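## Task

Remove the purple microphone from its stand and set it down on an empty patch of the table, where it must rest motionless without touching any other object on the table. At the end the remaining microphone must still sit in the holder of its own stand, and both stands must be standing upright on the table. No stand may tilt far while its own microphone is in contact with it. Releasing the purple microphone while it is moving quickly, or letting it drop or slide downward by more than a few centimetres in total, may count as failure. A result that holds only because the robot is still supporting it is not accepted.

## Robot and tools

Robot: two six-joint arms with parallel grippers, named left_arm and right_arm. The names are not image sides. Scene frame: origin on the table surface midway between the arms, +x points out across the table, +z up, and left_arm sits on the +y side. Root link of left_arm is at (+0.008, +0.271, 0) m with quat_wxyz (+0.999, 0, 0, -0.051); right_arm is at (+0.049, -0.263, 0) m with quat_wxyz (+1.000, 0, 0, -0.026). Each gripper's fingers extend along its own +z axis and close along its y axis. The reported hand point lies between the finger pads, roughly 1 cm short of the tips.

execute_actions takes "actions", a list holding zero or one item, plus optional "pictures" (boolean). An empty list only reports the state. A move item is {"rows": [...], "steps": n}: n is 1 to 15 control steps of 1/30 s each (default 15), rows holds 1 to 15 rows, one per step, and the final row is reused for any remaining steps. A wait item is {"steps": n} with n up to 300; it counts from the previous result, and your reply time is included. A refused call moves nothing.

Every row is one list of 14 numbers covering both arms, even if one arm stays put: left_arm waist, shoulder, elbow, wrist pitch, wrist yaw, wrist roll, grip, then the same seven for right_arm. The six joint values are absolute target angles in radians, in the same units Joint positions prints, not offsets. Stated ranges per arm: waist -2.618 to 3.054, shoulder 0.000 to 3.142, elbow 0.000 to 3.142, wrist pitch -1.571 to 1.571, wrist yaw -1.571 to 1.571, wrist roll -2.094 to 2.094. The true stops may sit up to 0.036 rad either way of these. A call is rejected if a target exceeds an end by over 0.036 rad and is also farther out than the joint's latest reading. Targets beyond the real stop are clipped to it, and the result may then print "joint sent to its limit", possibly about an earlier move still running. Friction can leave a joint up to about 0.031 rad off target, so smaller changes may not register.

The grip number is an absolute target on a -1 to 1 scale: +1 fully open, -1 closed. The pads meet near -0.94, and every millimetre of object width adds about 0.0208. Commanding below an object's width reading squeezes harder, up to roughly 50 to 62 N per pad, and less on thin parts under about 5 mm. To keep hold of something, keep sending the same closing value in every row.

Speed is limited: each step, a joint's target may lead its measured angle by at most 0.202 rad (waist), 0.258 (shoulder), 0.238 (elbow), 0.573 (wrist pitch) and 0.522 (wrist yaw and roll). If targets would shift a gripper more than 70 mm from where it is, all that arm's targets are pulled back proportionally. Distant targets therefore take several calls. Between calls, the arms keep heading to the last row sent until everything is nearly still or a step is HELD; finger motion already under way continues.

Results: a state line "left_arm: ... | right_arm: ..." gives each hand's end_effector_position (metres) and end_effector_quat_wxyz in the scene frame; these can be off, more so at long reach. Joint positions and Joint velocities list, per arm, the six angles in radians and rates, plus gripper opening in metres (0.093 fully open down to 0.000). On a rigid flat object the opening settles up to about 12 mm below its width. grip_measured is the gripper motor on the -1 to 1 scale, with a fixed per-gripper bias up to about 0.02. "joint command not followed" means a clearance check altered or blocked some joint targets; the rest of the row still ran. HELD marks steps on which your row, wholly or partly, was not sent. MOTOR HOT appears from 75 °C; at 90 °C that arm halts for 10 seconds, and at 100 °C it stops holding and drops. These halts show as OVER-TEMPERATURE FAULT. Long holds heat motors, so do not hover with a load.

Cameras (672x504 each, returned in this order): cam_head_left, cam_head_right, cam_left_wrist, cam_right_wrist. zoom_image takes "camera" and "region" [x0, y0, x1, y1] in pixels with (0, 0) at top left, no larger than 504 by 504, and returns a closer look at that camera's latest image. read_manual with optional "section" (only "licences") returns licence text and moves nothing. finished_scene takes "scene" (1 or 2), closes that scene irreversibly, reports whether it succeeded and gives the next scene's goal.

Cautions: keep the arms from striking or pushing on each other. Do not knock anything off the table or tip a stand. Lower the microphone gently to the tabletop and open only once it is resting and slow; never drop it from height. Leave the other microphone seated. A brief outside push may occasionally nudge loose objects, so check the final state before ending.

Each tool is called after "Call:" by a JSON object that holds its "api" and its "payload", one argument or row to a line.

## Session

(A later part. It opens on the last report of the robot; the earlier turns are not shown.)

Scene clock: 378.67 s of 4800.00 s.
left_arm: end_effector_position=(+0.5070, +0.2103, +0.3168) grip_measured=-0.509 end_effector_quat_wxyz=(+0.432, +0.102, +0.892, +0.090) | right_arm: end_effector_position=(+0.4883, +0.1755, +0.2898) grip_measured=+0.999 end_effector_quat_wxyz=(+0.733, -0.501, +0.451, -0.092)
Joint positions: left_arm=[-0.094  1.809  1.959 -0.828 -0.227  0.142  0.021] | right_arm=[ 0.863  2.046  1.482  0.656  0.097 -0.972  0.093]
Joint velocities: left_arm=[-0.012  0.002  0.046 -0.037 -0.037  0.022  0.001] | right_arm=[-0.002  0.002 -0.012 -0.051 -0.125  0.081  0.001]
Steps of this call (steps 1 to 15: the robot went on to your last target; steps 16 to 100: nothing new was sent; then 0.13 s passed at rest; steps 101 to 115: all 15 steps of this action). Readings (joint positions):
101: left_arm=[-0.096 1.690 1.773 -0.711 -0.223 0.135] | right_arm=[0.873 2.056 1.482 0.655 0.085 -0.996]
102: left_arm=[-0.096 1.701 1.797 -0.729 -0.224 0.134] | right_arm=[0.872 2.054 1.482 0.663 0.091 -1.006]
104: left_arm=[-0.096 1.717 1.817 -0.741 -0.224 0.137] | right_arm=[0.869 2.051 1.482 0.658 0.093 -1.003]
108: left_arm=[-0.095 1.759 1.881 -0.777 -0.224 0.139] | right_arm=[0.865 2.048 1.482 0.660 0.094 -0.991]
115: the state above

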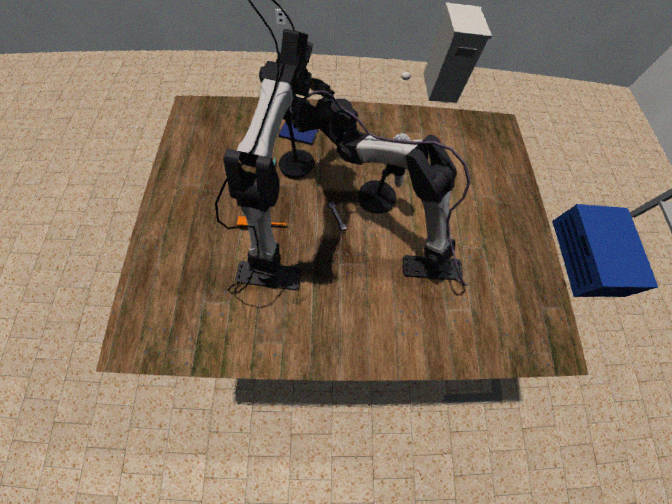

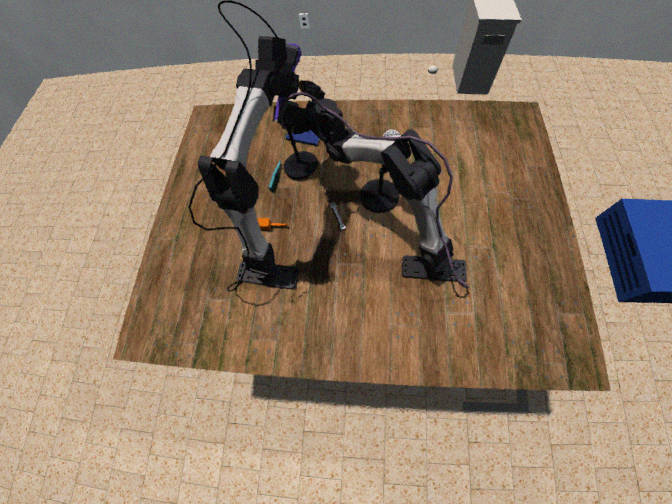

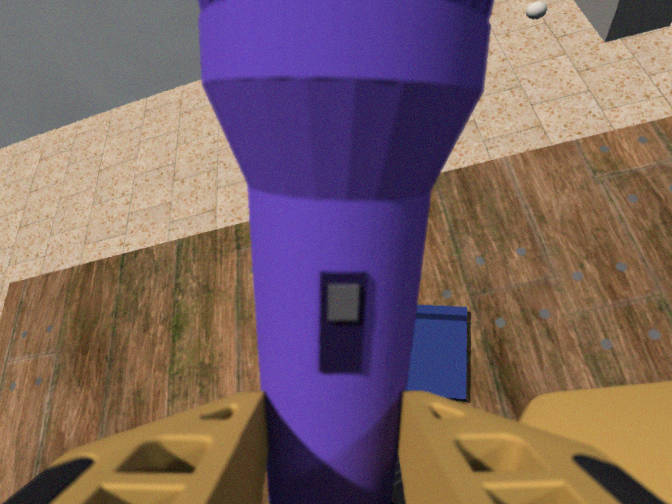

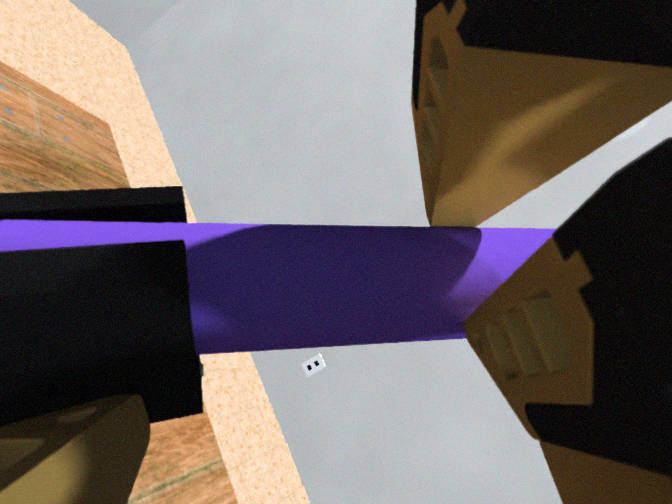

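Call:
{"api": "execute_actions", "payload": {
  "actions": [
    {"rows":[[-0.1,1.76,1.86,-0.78,-0.2,0.14,-0.9,0.88,2.05,1.49,0.58,0.05,-0.96,0.3],[-0.1,1.72,1.80,-0.75,-0.2,0.14,-0.9,0.88,2.05,1.49,0.58,0.05,-0.96,-0.2],[-0.1,1.70,1.77,-0.73,-0.2,0.14,-0.9,0.88,2.05,1.49,0.58,0.05,-0.96,-0.4],[-0.1,1.70,1.77,-0.73,-0.2,0.14,-0.9,0.88,2.05,1.49,0.58,0.05,-0.96,-0.4],[-0.1,1.70,1.77,-0.73,-0.2,0.14,-0.9,0.88,2.05,1.49,0.58,0.05,-0.96,-0.4],[-0.1,1.70,1.77,-0.73,-0.2,0.14,-0.9,0.88,2.05,1.49,0.58,0.05,-0.96,-0.4],[-0.1,1.70,1.77,-0.73,-0.2,0.14,-0.9,0.88,2.05,1.49,0.58,0.05,-0.96,-0.4],[-0.1,1.70,1.77,-0.73,-0.2,0.14,-0.9,0.88,2.05,1.49,0.58,0.05,-0.96,-0.4],[-0.1,1.70,1.77,-0.73,-0.2,0.14,-0.9,0.88,2.08,1.49,0.74,0.05,-0.96,-0.4]],"steps":15}
  ]
}}

Scene clock: 383.27 s of 4800.00 s.
left_arm: end_effector_position=(+0.4889, +0.2090, +0.3165) grip_measured=-0.509 end_effector_quat_wxyz=(+0.449, +0.105, +0.884, +0.079) | right_arm: end_effector_position=(+0.4832, +0.1856, +0.2829) grip_measured=-0.399 end_effector_quat_wxyz=(+0.737, -0.506, +0.441, -0.076)
Joint positions: left_arm=[-0.097  1.7    1.799 -0.74  -0.206  0.141  0.021] | right_arm=[ 0.873  2.07   1.482  0.686  0.069 -0.964  0.026]
Joint velocities: left_arm=[ 0.002  0.002 -0.007 -0.007 -0.051 -0.037 -0.002] | right_arm=[ 0.012  0.007 -0.022  0.081  0.022  0.022 -0.   ]
Steps of this call (steps 1 to 15: the robot went on to your last target; steps 16 to 100: nothing new was sent; then 0.77 s passed at rest; steps 101 to 115: all 15 steps of this action). Readings (joint positions):
101: left_arm=[-0.094 1.801 1.946 -0.822 -0.226 0.142] | right_arm=[0.863 2.046 1.482 0.649 0.091 -0.968]
102: left_arm=[-0.094 1.782 1.908 -0.795 -0.224 0.142] | right_arm=[0.863 2.046 1.482 0.640 0.090 -0.966]
104: left_arm=[-0.095 1.734 1.838 -0.754 -0.217 0.142] | right_arm=[0.866 2.046 1.482 0.614 0.078 -0.965]
108: left_arm=[-0.097 1.700 1.802 -0.750 -0.204 0.141] | right_arm=[0.873 2.046 1.482 0.600 0.070 -0.965]
115: the state above

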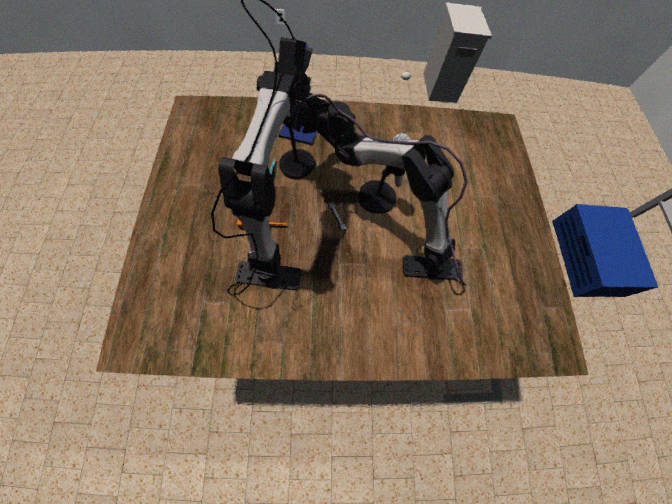

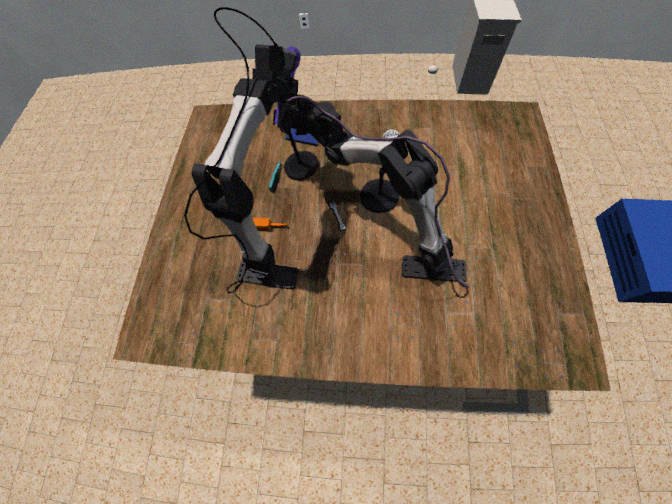

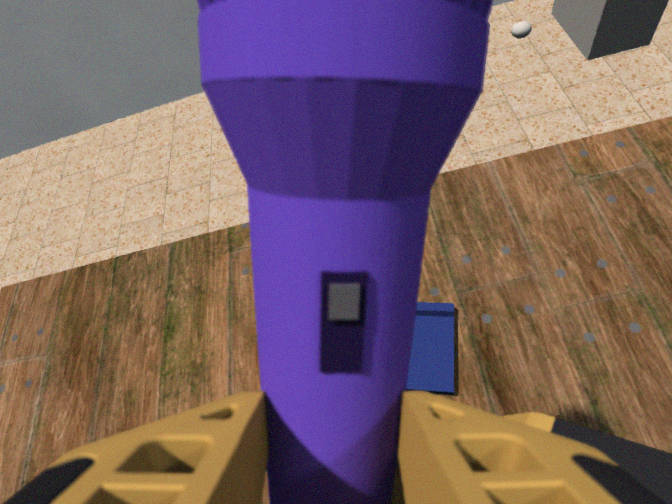

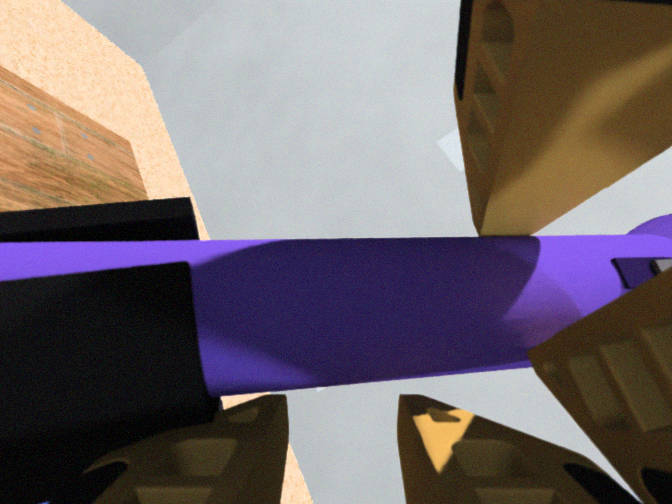

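Call:
{"api": "execute_actions", "payload": {
  "actions": [
    {"rows":[[-0.1,1.70,1.78,-0.74,-0.2,0.14,-0.9,0.88,2.10,1.49,0.78,0.05,-0.96,-0.1],[-0.1,1.70,1.78,-0.74,-0.2,0.14,-0.9,0.88,2.10,1.49,0.78,0.05,-0.96,0.1],[-0.1,1.72,1.81,-0.75,-0.2,0.14,-0.9,0.88,2.10,1.49,0.78,0.05,-0.96,0.1],[-0.1,1.72,1.81,-0.75,-0.2,0.14,-0.9,0.88,2.10,1.49,0.78,0.05,-0.96,0.3],[-0.1,1.72,1.81,-0.75,-0.2,0.14,-0.9,0.88,2.10,1.49,0.78,0.05,-0.96,0.3],[-0.1,1.74,1.85,-0.77,-0.2,0.14,-0.9,0.88,2.10,1.49,0.78,0.05,-0.96,0.3],[-0.1,1.74,1.85,-0.77,-0.2,0.14,-0.9,0.88,2.10,1.49,0.78,0.05,-0.96,0.6]],"steps":15}
  ]
}}

Scene clock: 386.40 s of 4800.00 s.
left_arm: end_effector_position=(+0.4925, +0.2166, +0.3187) grip_measured=-0.511 end_effector_quat_wxyz=(+0.446, +0.094, +0.885, +0.096) | right_arm: end_effector_position=(+0.4861, +0.1815, +0.2969) grip_measured=+0.596 end_effector_quat_wxyz=(+0.759, -0.489, +0.418, -0.102)
Joint positions: left_arm=[-0.093  1.72   1.832 -0.758 -0.244  0.139  0.021] | right_arm=[ 0.869  2.082  1.482  0.775  0.086 -1.012  0.074]
Joint velocities: left_arm=[ 0.002  0.012 -0.002  0.022  0.007  0.022 -0.   ] | right_arm=[-0.002  0.007 -0.012  0.022 -0.007 -0.007  0.   ]
Steps of this call (steps 1 to 15: the robot went on to your last target; steps 16 to 79: nothing new was sent; steps 80 to 94: all 15 steps of this action). Readings (joint positions):
80: left_arm=[-0.097 1.700 1.799 -0.740 -0.210 0.141] | right_arm=[0.873 2.075 1.482 0.702 0.072 -0.962]
81: left_arm=[-0.097 1.700 1.799 -0.739 -0.217 0.139] | right_arm=[0.871 2.077 1.482 0.722 0.075 -0.973]
83: left_arm=[-0.097 1.700 1.799 -0.738 -0.227 0.141] | right_arm=[0.871 2.080 1.482 0.743 0.077 -0.990]
87: left_arm=[-0.094 1.714 1.825 -0.755 -0.242 0.140] | right_arm=[0.870 2.082 1.482 0.770 0.083 -1.013]
94: the state above

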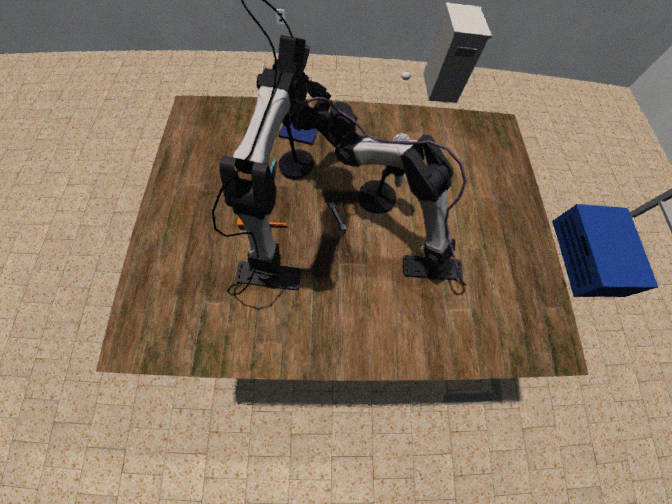

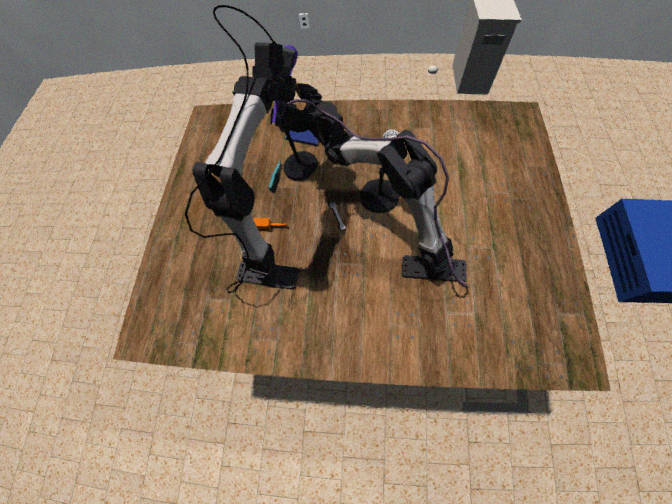

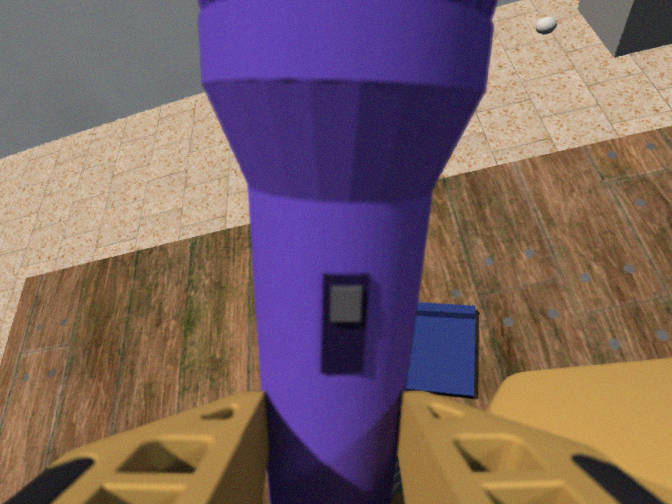

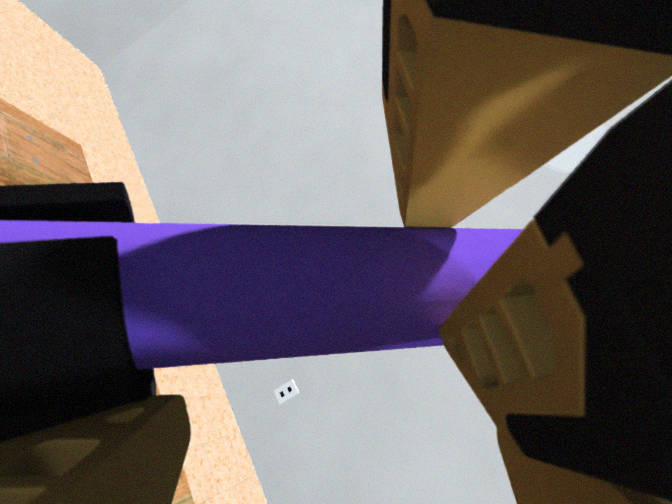

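Engaged now.

Call:
{"api": "execute_actions", "payload": {
  "actions": [
    {"rows":[[-0.1,1.76,1.89,-0.79,-0.22,0.14,-0.9,0.88,2.10,1.49,0.78,0.05,-0.96,0.8],[-0.1,1.76,1.89,-0.79,-0.22,0.14,-0.9,0.88,2.10,1.49,0.78,0.05,-0.96,0.8],[-0.1,1.76,1.89,-0.79,-0.22,0.14,-0.9,0.88,2.10,1.49,0.78,0.05,-0.96,0.8],[-0.1,1.76,1.89,-0.79,-0.22,0.14,-0.9,0.88,2.10,1.49,0.78,0.05,-0.96,0.8],[-0.1,1.79,1.94,-0.81,-0.22,0.14,-0.9,0.88,2.10,1.49,0.78,0.05,-0.96,1.0]],"steps":15}
  ]
}}

Scene clock: 388.77 s of 4800.00 s.
left_arm: end_effector_position=(+0.5008, +0.2177, +0.3184) grip_measured=-0.511 end_effector_quat_wxyz=(+0.435, +0.091, +0.890, +0.102) | right_arm: end_effector_position=(+0.4896, +0.1764, +0.3023) grip_measured=+0.999 end_effector_quat_wxyz=(+0.766, -0.474, +0.421, -0.103)
Joint positions: left_arm=[-0.092  1.775  1.916 -0.811 -0.256  0.135  0.021] | right_arm=[ 0.863  2.082  1.482  0.798  0.097 -0.997  0.093]
Joint velocities: left_arm=[ 0.017 -0.007  0.007 -0.022 -0.007 -0.022 -0.   ] | right_arm=[-0.002  0.002 -0.012  0.066  0.007  0.007 -0.   ]
Steps of this call (steps 1 to 15: the robot went on to your last target; steps 16 to 56: nothing new was sent; steps 57 to 71: all 15 steps of this action). Readings (joint positions):
57: left_arm=[-0.093 1.724 1.841 -0.766 -0.247 0.138] | right_arm=[0.869 2.082 1.482 0.779 0.087 -1.015]
58: left_arm=[-0.092 1.731 1.854 -0.775 -0.251 0.138] | right_arm=[0.869 2.082 1.482 0.783 0.088 -1.016]
60: left_arm=[-0.092 1.739 1.864 -0.782 -0.253 0.138] | right_arm=[0.869 2.082 1.482 0.786 0.091 -1.010]
64: left_arm=[-0.092 1.771 1.910 -0.808 -0.256 0.137] | right_arm=[0.865 2.082 1.482 0.798 0.097 -1.002]
71: the state above

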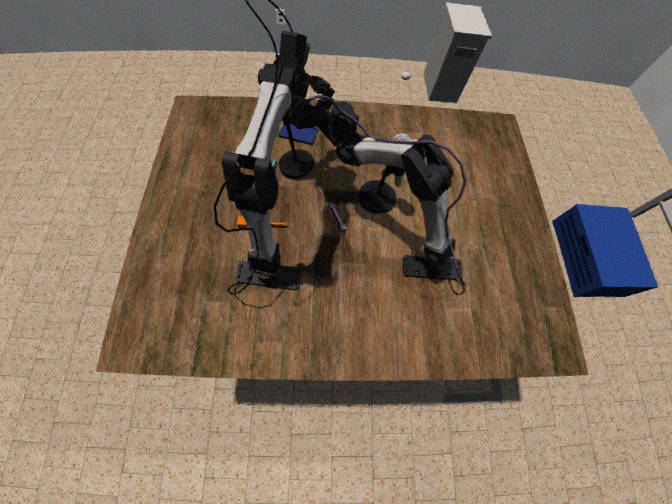

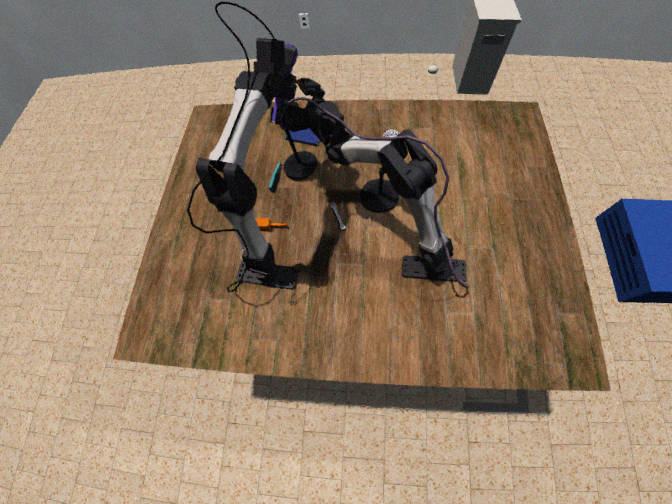

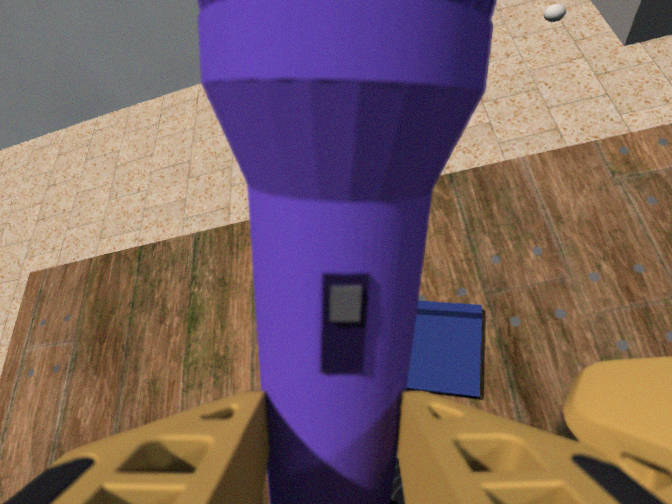

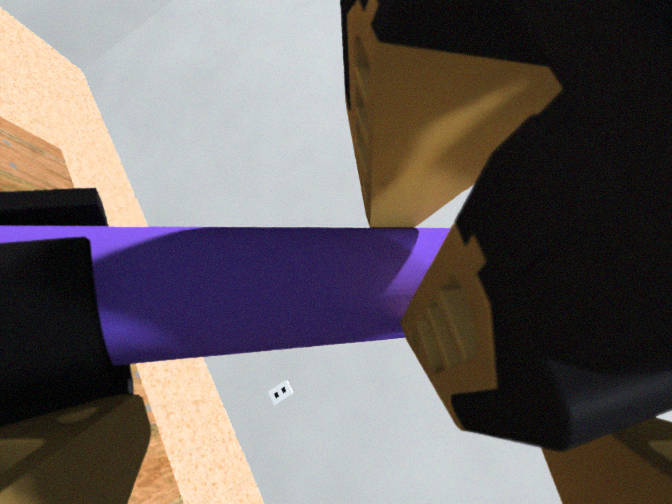

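Call:
{"api": "execute_actions", "payload": {
  "actions": [
    {"rows":[[-0.1,1.88,2.12,-0.88,-0.22,0.14,-0.9,0.93,2.10,1.49,0.78,-0.05,-0.96,1.0]],"steps":15}
  ]
}}

Scene clock: 391.97 s of 4800.00 s.
left_arm: end_effector_position=(+0.5087, +0.2215, +0.3199) grip_measured=-0.516 end_effector_quat_wxyz=(+0.409, +0.094, +0.901, +0.112) | right_arm: end_effector_position=(+0.4828, +0.1855, +0.2965) grip_measured=+1.000 end_effector_quat_wxyz=(+0.765, -0.478, +0.425, -0.077)
Joint positions: left_arm=[-0.085  1.87   2.086 -0.943 -0.266  0.141  0.02 ] | right_arm=[ 0.875  2.088  1.482  0.789  0.078 -0.958  0.093]
Joint velocities: left_arm=[ 0.007  0.012 -0.007  0.051 -0.007 -0.095  0.   ] | right_arm=[ 0.007 -0.007 -0.002 -0.007 -0.037  0.022 -0.   ]
Steps of this call (steps 1 to 15: the robot went on to your last target; steps 16 to 81: nothing new was sent; steps 82 to 96: all 15 steps of this action). Readings (joint positions):
82: left_arm=[-0.092 1.793 1.955 -0.845 -0.256 0.136] | right_arm=[0.866 2.082 1.482 0.798 0.091 -0.995]
83: left_arm=[-0.090 1.822 2.009 -0.881 -0.259 0.136] | right_arm=[0.868 2.082 1.482 0.799 0.085 -0.991]
85: left_arm=[-0.087 1.858 2.062 -0.914 -0.260 0.141] | right_arm=[0.871 2.085 1.482 0.792 0.085 -0.974]
89: left_arm=[-0.086 1.870 2.082 -0.934 -0.263 0.141] | right_arm=[0.873 2.088 1.482 0.789 0.080 -0.960]
96: the state above

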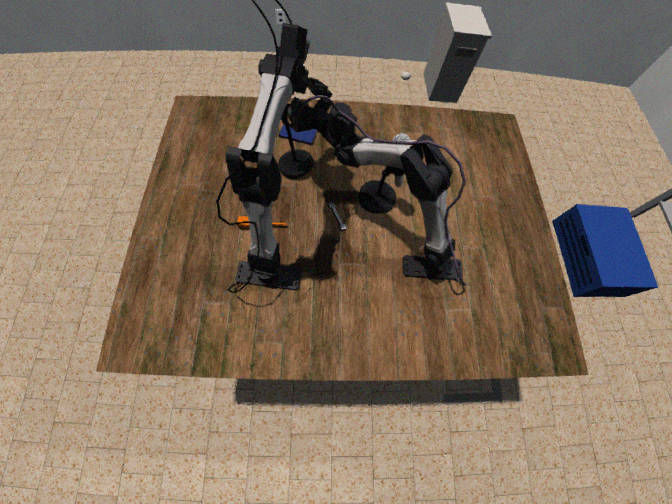

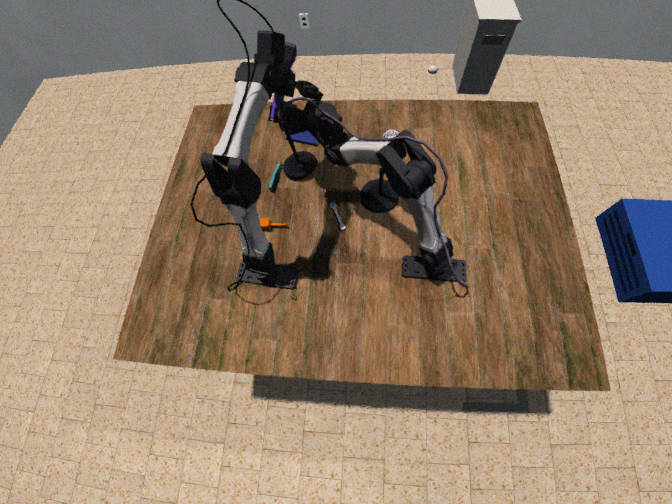

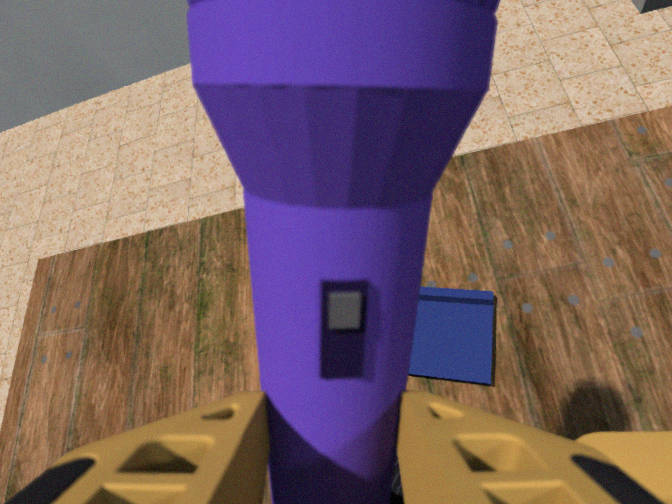

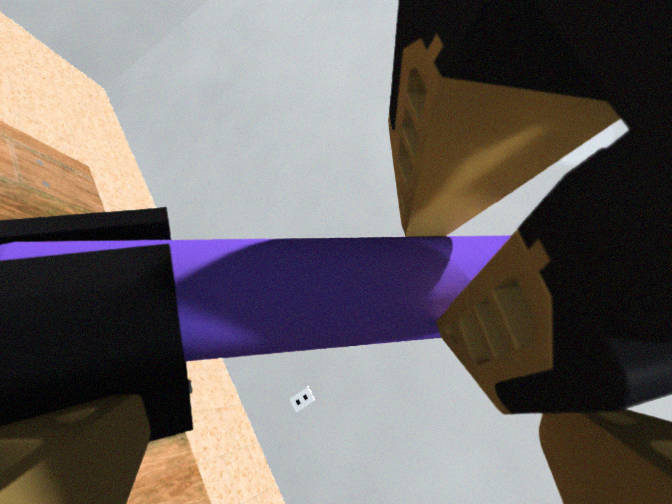

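Call:
{"api": "execute_actions", "payload": {
  "actions": [
    {"rows":[[-0.1,1.82,1.99,-0.85,-0.22,0.14,-0.9,0.88,2.05,1.49,0.6,0.05,-0.96,0.5],[-0.1,1.76,1.89,-0.8,-0.22,0.14,-0.9,0.88,2.05,1.49,0.6,0.05,-0.96,0.0],[-0.1,1.70,1.79,-0.74,-0.2,0.14,-0.9,0.88,2.05,1.49,0.6,0.05,-0.96,-0.5],[-0.1,1.70,1.79,-0.74,-0.2,0.14,-0.9,0.88,2.05,1.49,0.6,0.05,-0.96,-0.6],[-0.1,1.70,1.79,-0.74,-0.2,0.14,-0.9,0.88,2.05,1.49,0.6,0.05,-0.96,-0.6],[-0.1,1.70,1.79,-0.74,-0.2,0.14,-0.9,0.88,2.05,1.49,0.6,0.05,-0.96,-0.6],[-0.1,1.70,1.79,-0.74,-0.2,0.14,-0.9,0.88,2.05,1.49,0.6,0.05,-0.96,-0.6],[-0.1,1.70,1.79,-0.74,-0.2,0.14,-0.4,0.88,2.05,1.49,0.6,0.05,-0.96,-0.6],[-0.1,1.70,1.79,-0.74,-0.2,0.14,-0.1,0.88,2.05,1.49,0.6,0.05,-0.96,-0.6],[-0.1,1.70,1.79,-0.74,-0.2,0.14,-0.1,0.88,2.05,1.49,0.6,0.05,-0.96,-0.6],[-0.1,1.70,1.79,-0.74,-0.2,0.14,-0.1,0.88,2.05,1.49,0.6,0.05,-0.96,-0.6],[-0.1,1.63,1.68,-0.78,-0.2,0.14,-0.1,0.88,2.05,1.49,0.6,0.05,-0.96,-0.6]],"steps":15}
  ]
}}

Call:
{"api": "execute_actions", "payload": {
  "actions": [
    {"steps":20}
  ]
}}

Scene clock: 399.10 s of 4800.00 s.
left_arm: end_effector_position=(+0.4752, +0.2098, +0.3154) grip_measured=-0.101 end_effector_quat_wxyz=(+0.448, +0.106, +0.884, +0.076) | right_arm: end_effector_position=(+0.4781, +0.1890, +0.2771) grip_measured=-0.599 end_effector_quat_wxyz=(+0.722, -0.527, +0.442, -0.074)
Joint positions: left_arm=[-0.1    1.645  1.734 -0.731 -0.203  0.138  0.04 ] | right_arm=[ 0.878  2.056  1.482  0.627  0.054 -0.978  0.016]
Joint velocities: left_arm=[-0.002 -0.256 -0.271  0.051 -0.007  0.007  0.001] | right_arm=[ 0.081  0.002 -0.002 -0.066 -0.11  -0.081 -0.001]
Steps of this call (steps 1 to 15: the robot went on to your last target; steps 16 to 100: nothing new was sent; then 3.30 s passed at rest; steps 101 to 115: all 15 steps of this action). Readings (joint positions):
101: left_arm=[-0.085 1.862 2.069 -0.931 -0.264 0.141] | right_arm=[0.873 2.084 1.482 0.766 0.080 -0.958]
102: left_arm=[-0.086 1.839 2.022 -0.894 -0.258 0.141] | right_arm=[0.873 2.077 1.482 0.733 0.081 -0.957]
104: left_arm=[-0.091 1.761 1.894 -0.813 -0.239 0.141] | right_arm=[0.873 2.066 1.482 0.689 0.078 -0.957]
108: left_arm=[-0.103 1.696 1.823 -0.790 -0.201 0.138] | right_arm=[0.874 2.059 1.482 0.647 0.067 -0.957]
115: the state above

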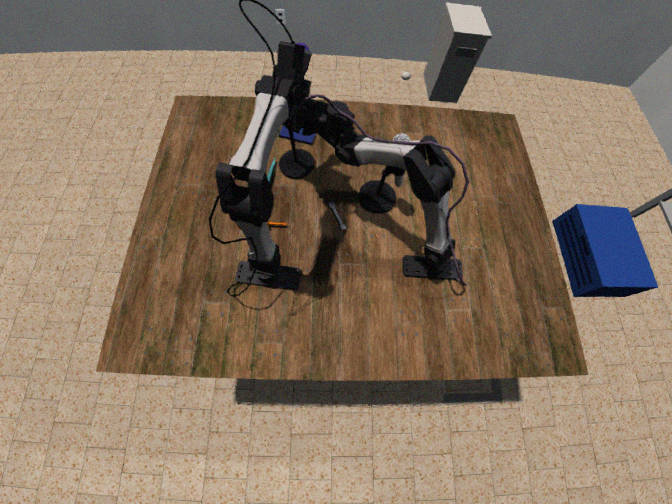

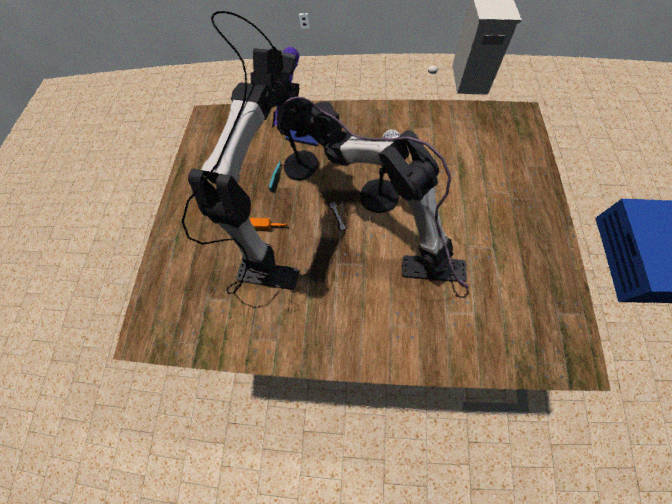

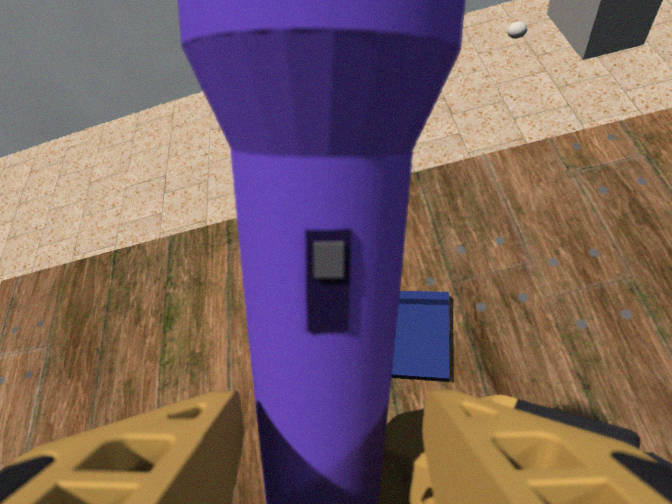

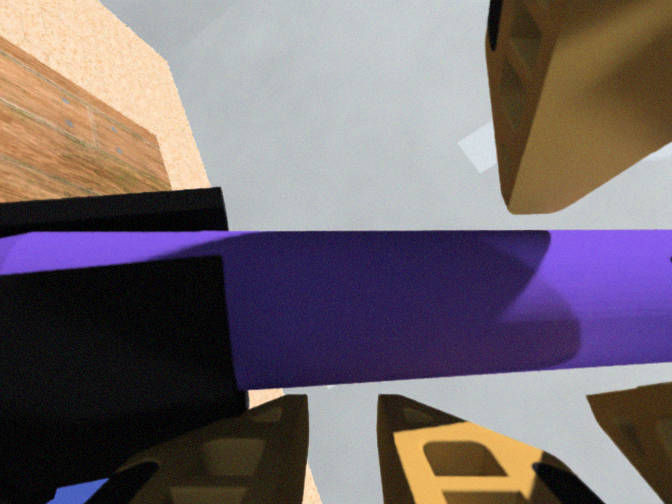

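Scene clock: 399.77 s of 4800.00 s.
left_arm: end_effector_position=(+0.4727, +0.2103, +0.3155) grip_measured=-0.101 end_effector_quat_wxyz=(+0.449, +0.106, +0.884, +0.076) | right_arm: end_effector_position=(+0.4768, +0.1903, +0.2762) grip_measured=-0.599 end_effector_quat_wxyz=(+0.721, -0.531, +0.440, -0.074)
Joint positions: left_arm=[-0.1    1.634  1.722 -0.728 -0.203  0.138  0.04 ] | right_arm=[ 0.881  2.056  1.482  0.624  0.052 -0.983  0.016]
Joint velocities: left_arm=[-0.007  0.002 -0.012 -0.007  0.037 -0.022 -0.   ] | right_arm=[-0.002  0.007  0.002  0.051 -0.022  0.022 -0.001]
Steps of this call (steps 1 to 20: the robot went on to your last target). Readings (joint positions):
1: left_arm=[-0.100 1.638 1.727 -0.731 -0.203 0.138] | right_arm=[0.880 2.056 1.482 0.625 0.053 -0.978]
2: left_arm=[-0.100 1.634 1.724 -0.731 -0.203 0.138] | right_arm=[0.881 2.056 1.482 0.624 0.053 -0.980]
4: left_arm=[-0.100 1.634 1.723 -0.729 -0.203 0.138] | right_arm=[0.881 2.056 1.482 0.624 0.052 -0.982]
8: left_arm=[-0.100 1.634 1.722 -0.728 -0.203 0.138] | right_arm=[0.881 2.056 1.482 0.624 0.052 -0.983]
20: the state above

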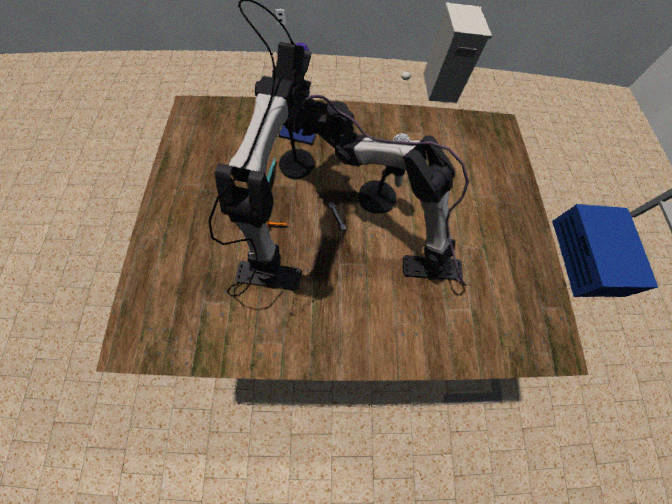

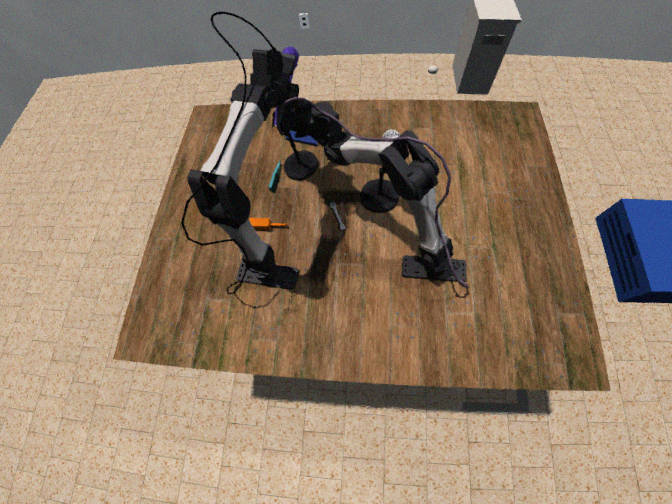

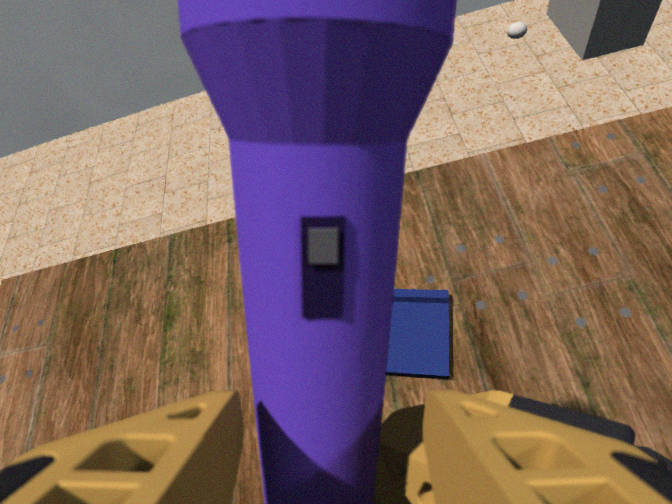

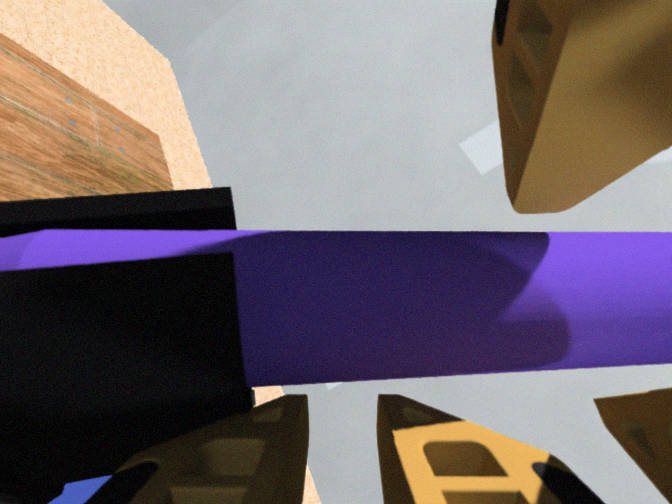

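Call:
{"api": "execute_actions", "payload": {
  "actions": [
    {"rows":[[-0.1,1.69,1.70,-0.78,-0.2,0.14,-0.1,0.88,2.05,1.49,0.57,0.05,-0.96,-0.7],[-0.1,1.69,1.70,-0.78,-0.2,0.14,-0.1,0.88,2.05,1.49,0.57,0.05,-0.96,-0.7],[-0.1,1.69,1.70,-0.78,-0.2,0.14,-0.1,0.88,2.05,1.49,0.57,0.05,-0.96,-0.7],[-0.1,1.69,1.70,-0.78,-0.2,0.14,-0.1,0.88,2.05,1.49,0.57,0.05,-0.96,-0.7],[-0.1,1.69,1.70,-0.78,-0.2,0.14,-0.1,0.88,2.05,1.49,0.57,0.05,-0.96,-0.7],[-0.1,1.69,1.70,-0.78,-0.2,0.14,-0.1,0.88,2.05,1.49,0.57,0.05,-0.96,-0.7],[-0.1,1.69,1.70,-0.78,-0.2,0.14,-0.1,0.88,2.05,1.49,0.57,0.05,-0.96,-0.7],[-0.1,1.69,1.70,-0.78,-0.2,0.14,-0.4,0.88,2.05,1.49,0.57,0.05,-0.96,-0.7],[-0.1,1.69,1.70,-0.78,-0.2,0.14,-0.9,0.88,2.05,1.49,0.57,0.05,-0.96,-0.7]],"steps":15}
  ]
}}

Scene clock: 403.97 s of 4800.00 s.
left_arm: end_effector_position=(+0.4783, +0.2120, +0.3065) grip_measured=-0.569 end_effector_quat_wxyz=(+0.441, +0.103, +0.888, +0.083) | right_arm: end_effector_position=(+0.4793, +0.1881, +0.2680) grip_measured=-0.699 end_effector_quat_wxyz=(+0.708, -0.538, +0.451, -0.079)
Joint positions: left_arm=[-0.098  1.657  1.722 -0.722 -0.215  0.138  0.018] | right_arm=[ 0.878  2.055  1.482  0.588  0.063 -0.985  0.012]
Joint velocities: left_arm=[-0.007 -0.002  0.007  0.066  0.066 -0.007  0.001] | right_arm=[-0.002 -0.007  0.007  0.066 -0.037  0.11  -0.   ]
Steps of this call (steps 1 to 15: the robot went on to your last target; steps 16 to 100: nothing new was sent; then 0.37 s passed at rest; steps 101 to 115: all 15 steps of this action). Readings (joint positions):
101: left_arm=[-0.100 1.636 1.722 -0.729 -0.203 0.138] | right_arm=[0.881 2.056 1.482 0.619 0.052 -0.982]
102: left_arm=[-0.100 1.640 1.722 -0.729 -0.203 0.138] | right_arm=[0.881 2.056 1.482 0.614 0.054 -0.981]
104: left_arm=[-0.100 1.650 1.722 -0.727 -0.203 0.138] | right_arm=[0.879 2.056 1.482 0.602 0.056 -0.982]
108: left_arm=[-0.100 1.657 1.722 -0.725 -0.208 0.138] | right_arm=[0.879 2.056 1.482 0.591 0.060 -0.984]
115: the state above

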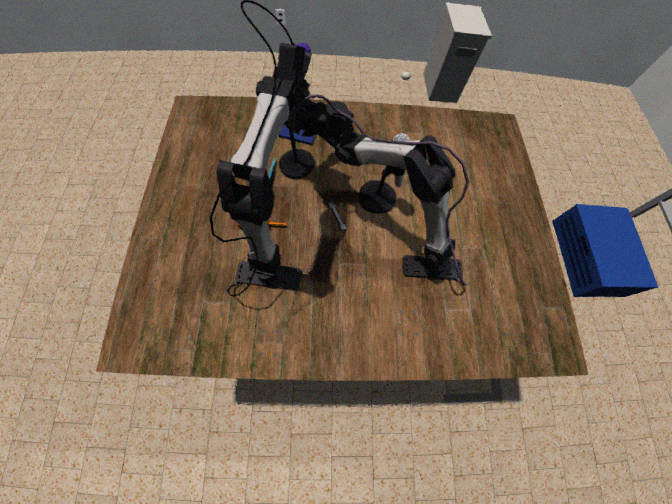

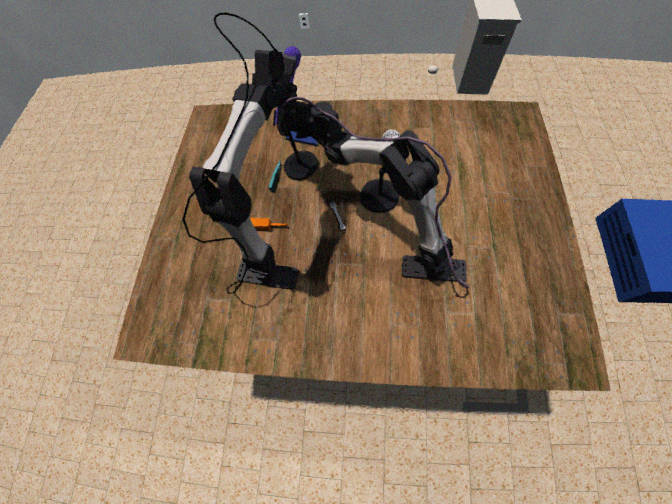

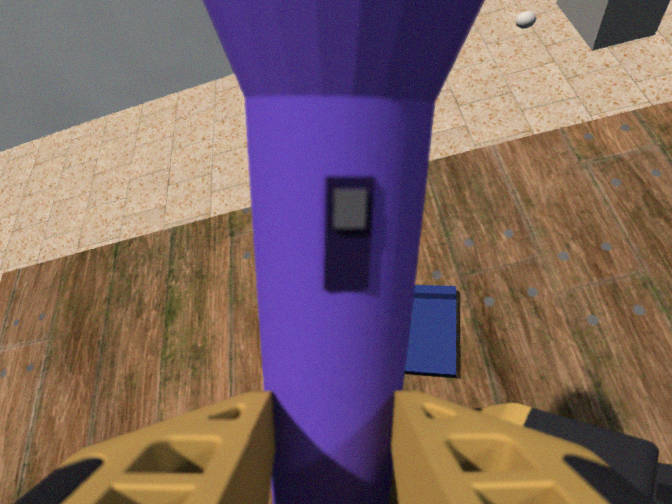

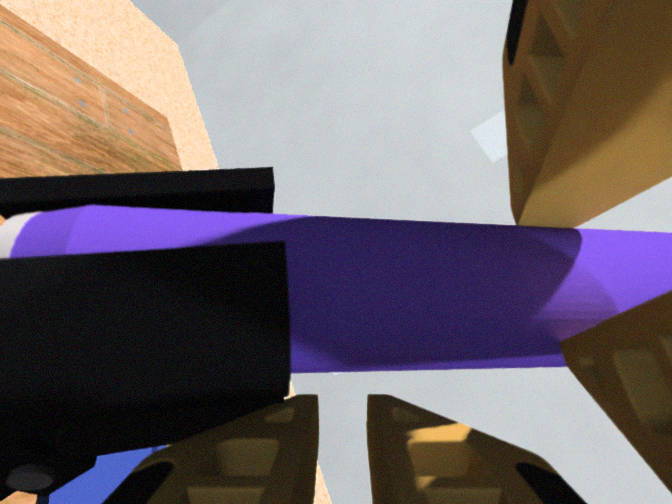

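Call:
{"api": "execute_actions", "payload": {
  "actions": [
    {"rows":[[-0.1,1.66,1.72,-0.73,-0.2,0.14,-0.9,0.89,2.09,1.49,0.76,0.05,-0.96,-0.7],[-0.1,1.66,1.72,-0.73,-0.2,0.14,-0.9,0.89,2.09,1.49,0.76,0.05,-0.96,-0.7],[-0.1,1.66,1.72,-0.73,-0.2,0.14,-0.9,0.89,2.09,1.49,0.76,0.05,-0.96,-0.7],[-0.1,1.66,1.72,-0.73,-0.2,0.14,-0.9,0.89,2.09,1.49,0.76,0.05,-0.96,-0.7],[-0.1,1.66,1.72,-0.73,-0.2,0.14,-0.9,0.89,2.09,1.49,0.76,0.05,-0.96,-0.7],[-0.1,1.66,1.72,-0.73,-0.2,0.14,-0.9,0.89,2.09,1.49,0.76,0.05,-0.96,-0.7],[-0.1,1.66,1.72,-0.73,-0.2,0.14,-0.9,0.89,2.09,1.49,0.76,0.05,-0.96,-0.4],[-0.1,1.66,1.72,-0.73,-0.2,0.14,-0.9,0.89,2.09,1.49,0.76,0.05,-0.96,-0.4],[-0.1,1.66,1.72,-0.73,-0.2,0.14,-0.9,0.89,2.09,1.49,0.76,0.05,-0.96,-0.4],[-0.1,1.67,1.75,-0.74,-0.2,0.14,-0.9,0.89,2.09,1.49,0.76,0.05,-0.96,0.0]],"steps":15}
  ]
}}

Scene clock: 407.57 s of 4800.00 s.
left_arm: end_effector_position=(+0.4803, +0.2111, +0.3167) grip_measured=-0.899 end_effector_quat_wxyz=(+0.455, +0.101, +0.881, +0.078) | right_arm: end_effector_position=(+0.4799, +0.1900, +0.2876) grip_measured=-0.003 end_effector_quat_wxyz=(+0.750, -0.500, +0.426, -0.079)
Joint positions: left_arm=[-0.097  1.653  1.736 -0.709 -0.209  0.136  0.002] | right_arm=[ 0.881  2.084  1.482  0.741  0.068 -0.978  0.045]
Joint velocities: left_arm=[ 0.002  0.002 -0.007 -0.022  0.051 -0.022  0.   ] | right_arm=[ 0.012  0.007 -0.017 -0.051 -0.022  0.066  0.001]
Steps of this call (steps 1 to 15: the robot went on to your last target; steps 16 to 93: nothing new was sent; steps 94 to 108: all 15 steps of this action). Readings (joint positions):
94: left_arm=[-0.098 1.657 1.722 -0.719 -0.215 0.138] | right_arm=[0.878 2.058 1.482 0.603 0.064 -0.986]
95: left_arm=[-0.098 1.657 1.722 -0.717 -0.218 0.138] | right_arm=[0.878 2.066 1.482 0.624 0.064 -0.985]
97: left_arm=[-0.097 1.657 1.722 -0.715 -0.222 0.138] | right_arm=[0.878 2.077 1.482 0.658 0.064 -0.982]
101: left_arm=[-0.097 1.656 1.722 -0.710 -0.228 0.136] | right_arm=[0.878 2.085 1.482 0.694 0.073 -0.996]
108: the state above

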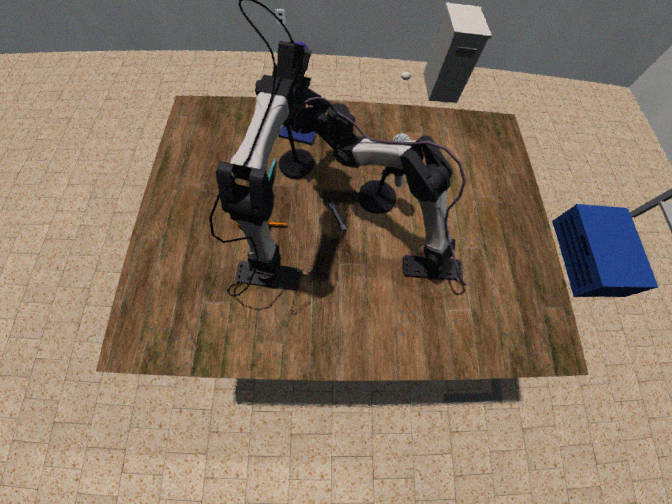

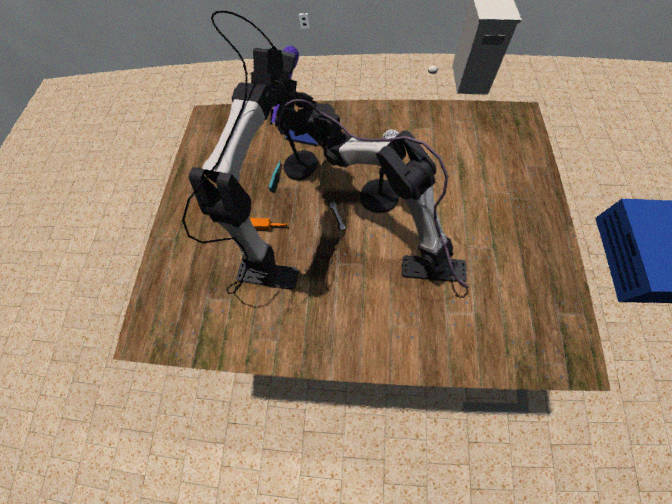

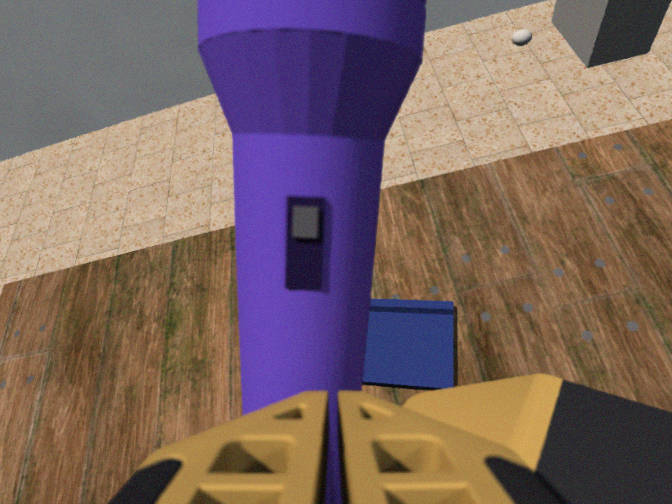

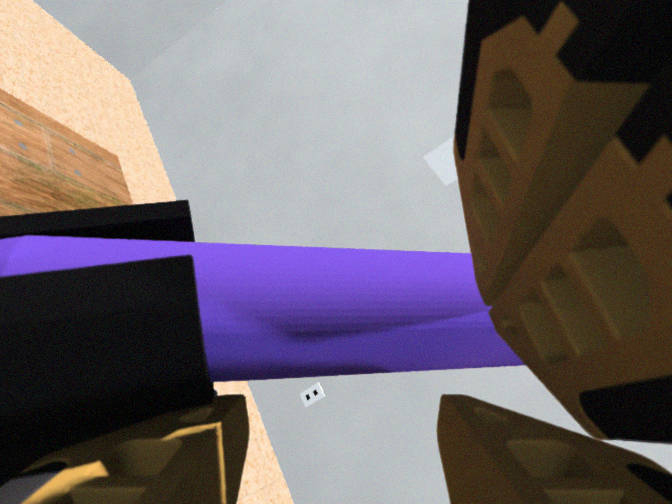

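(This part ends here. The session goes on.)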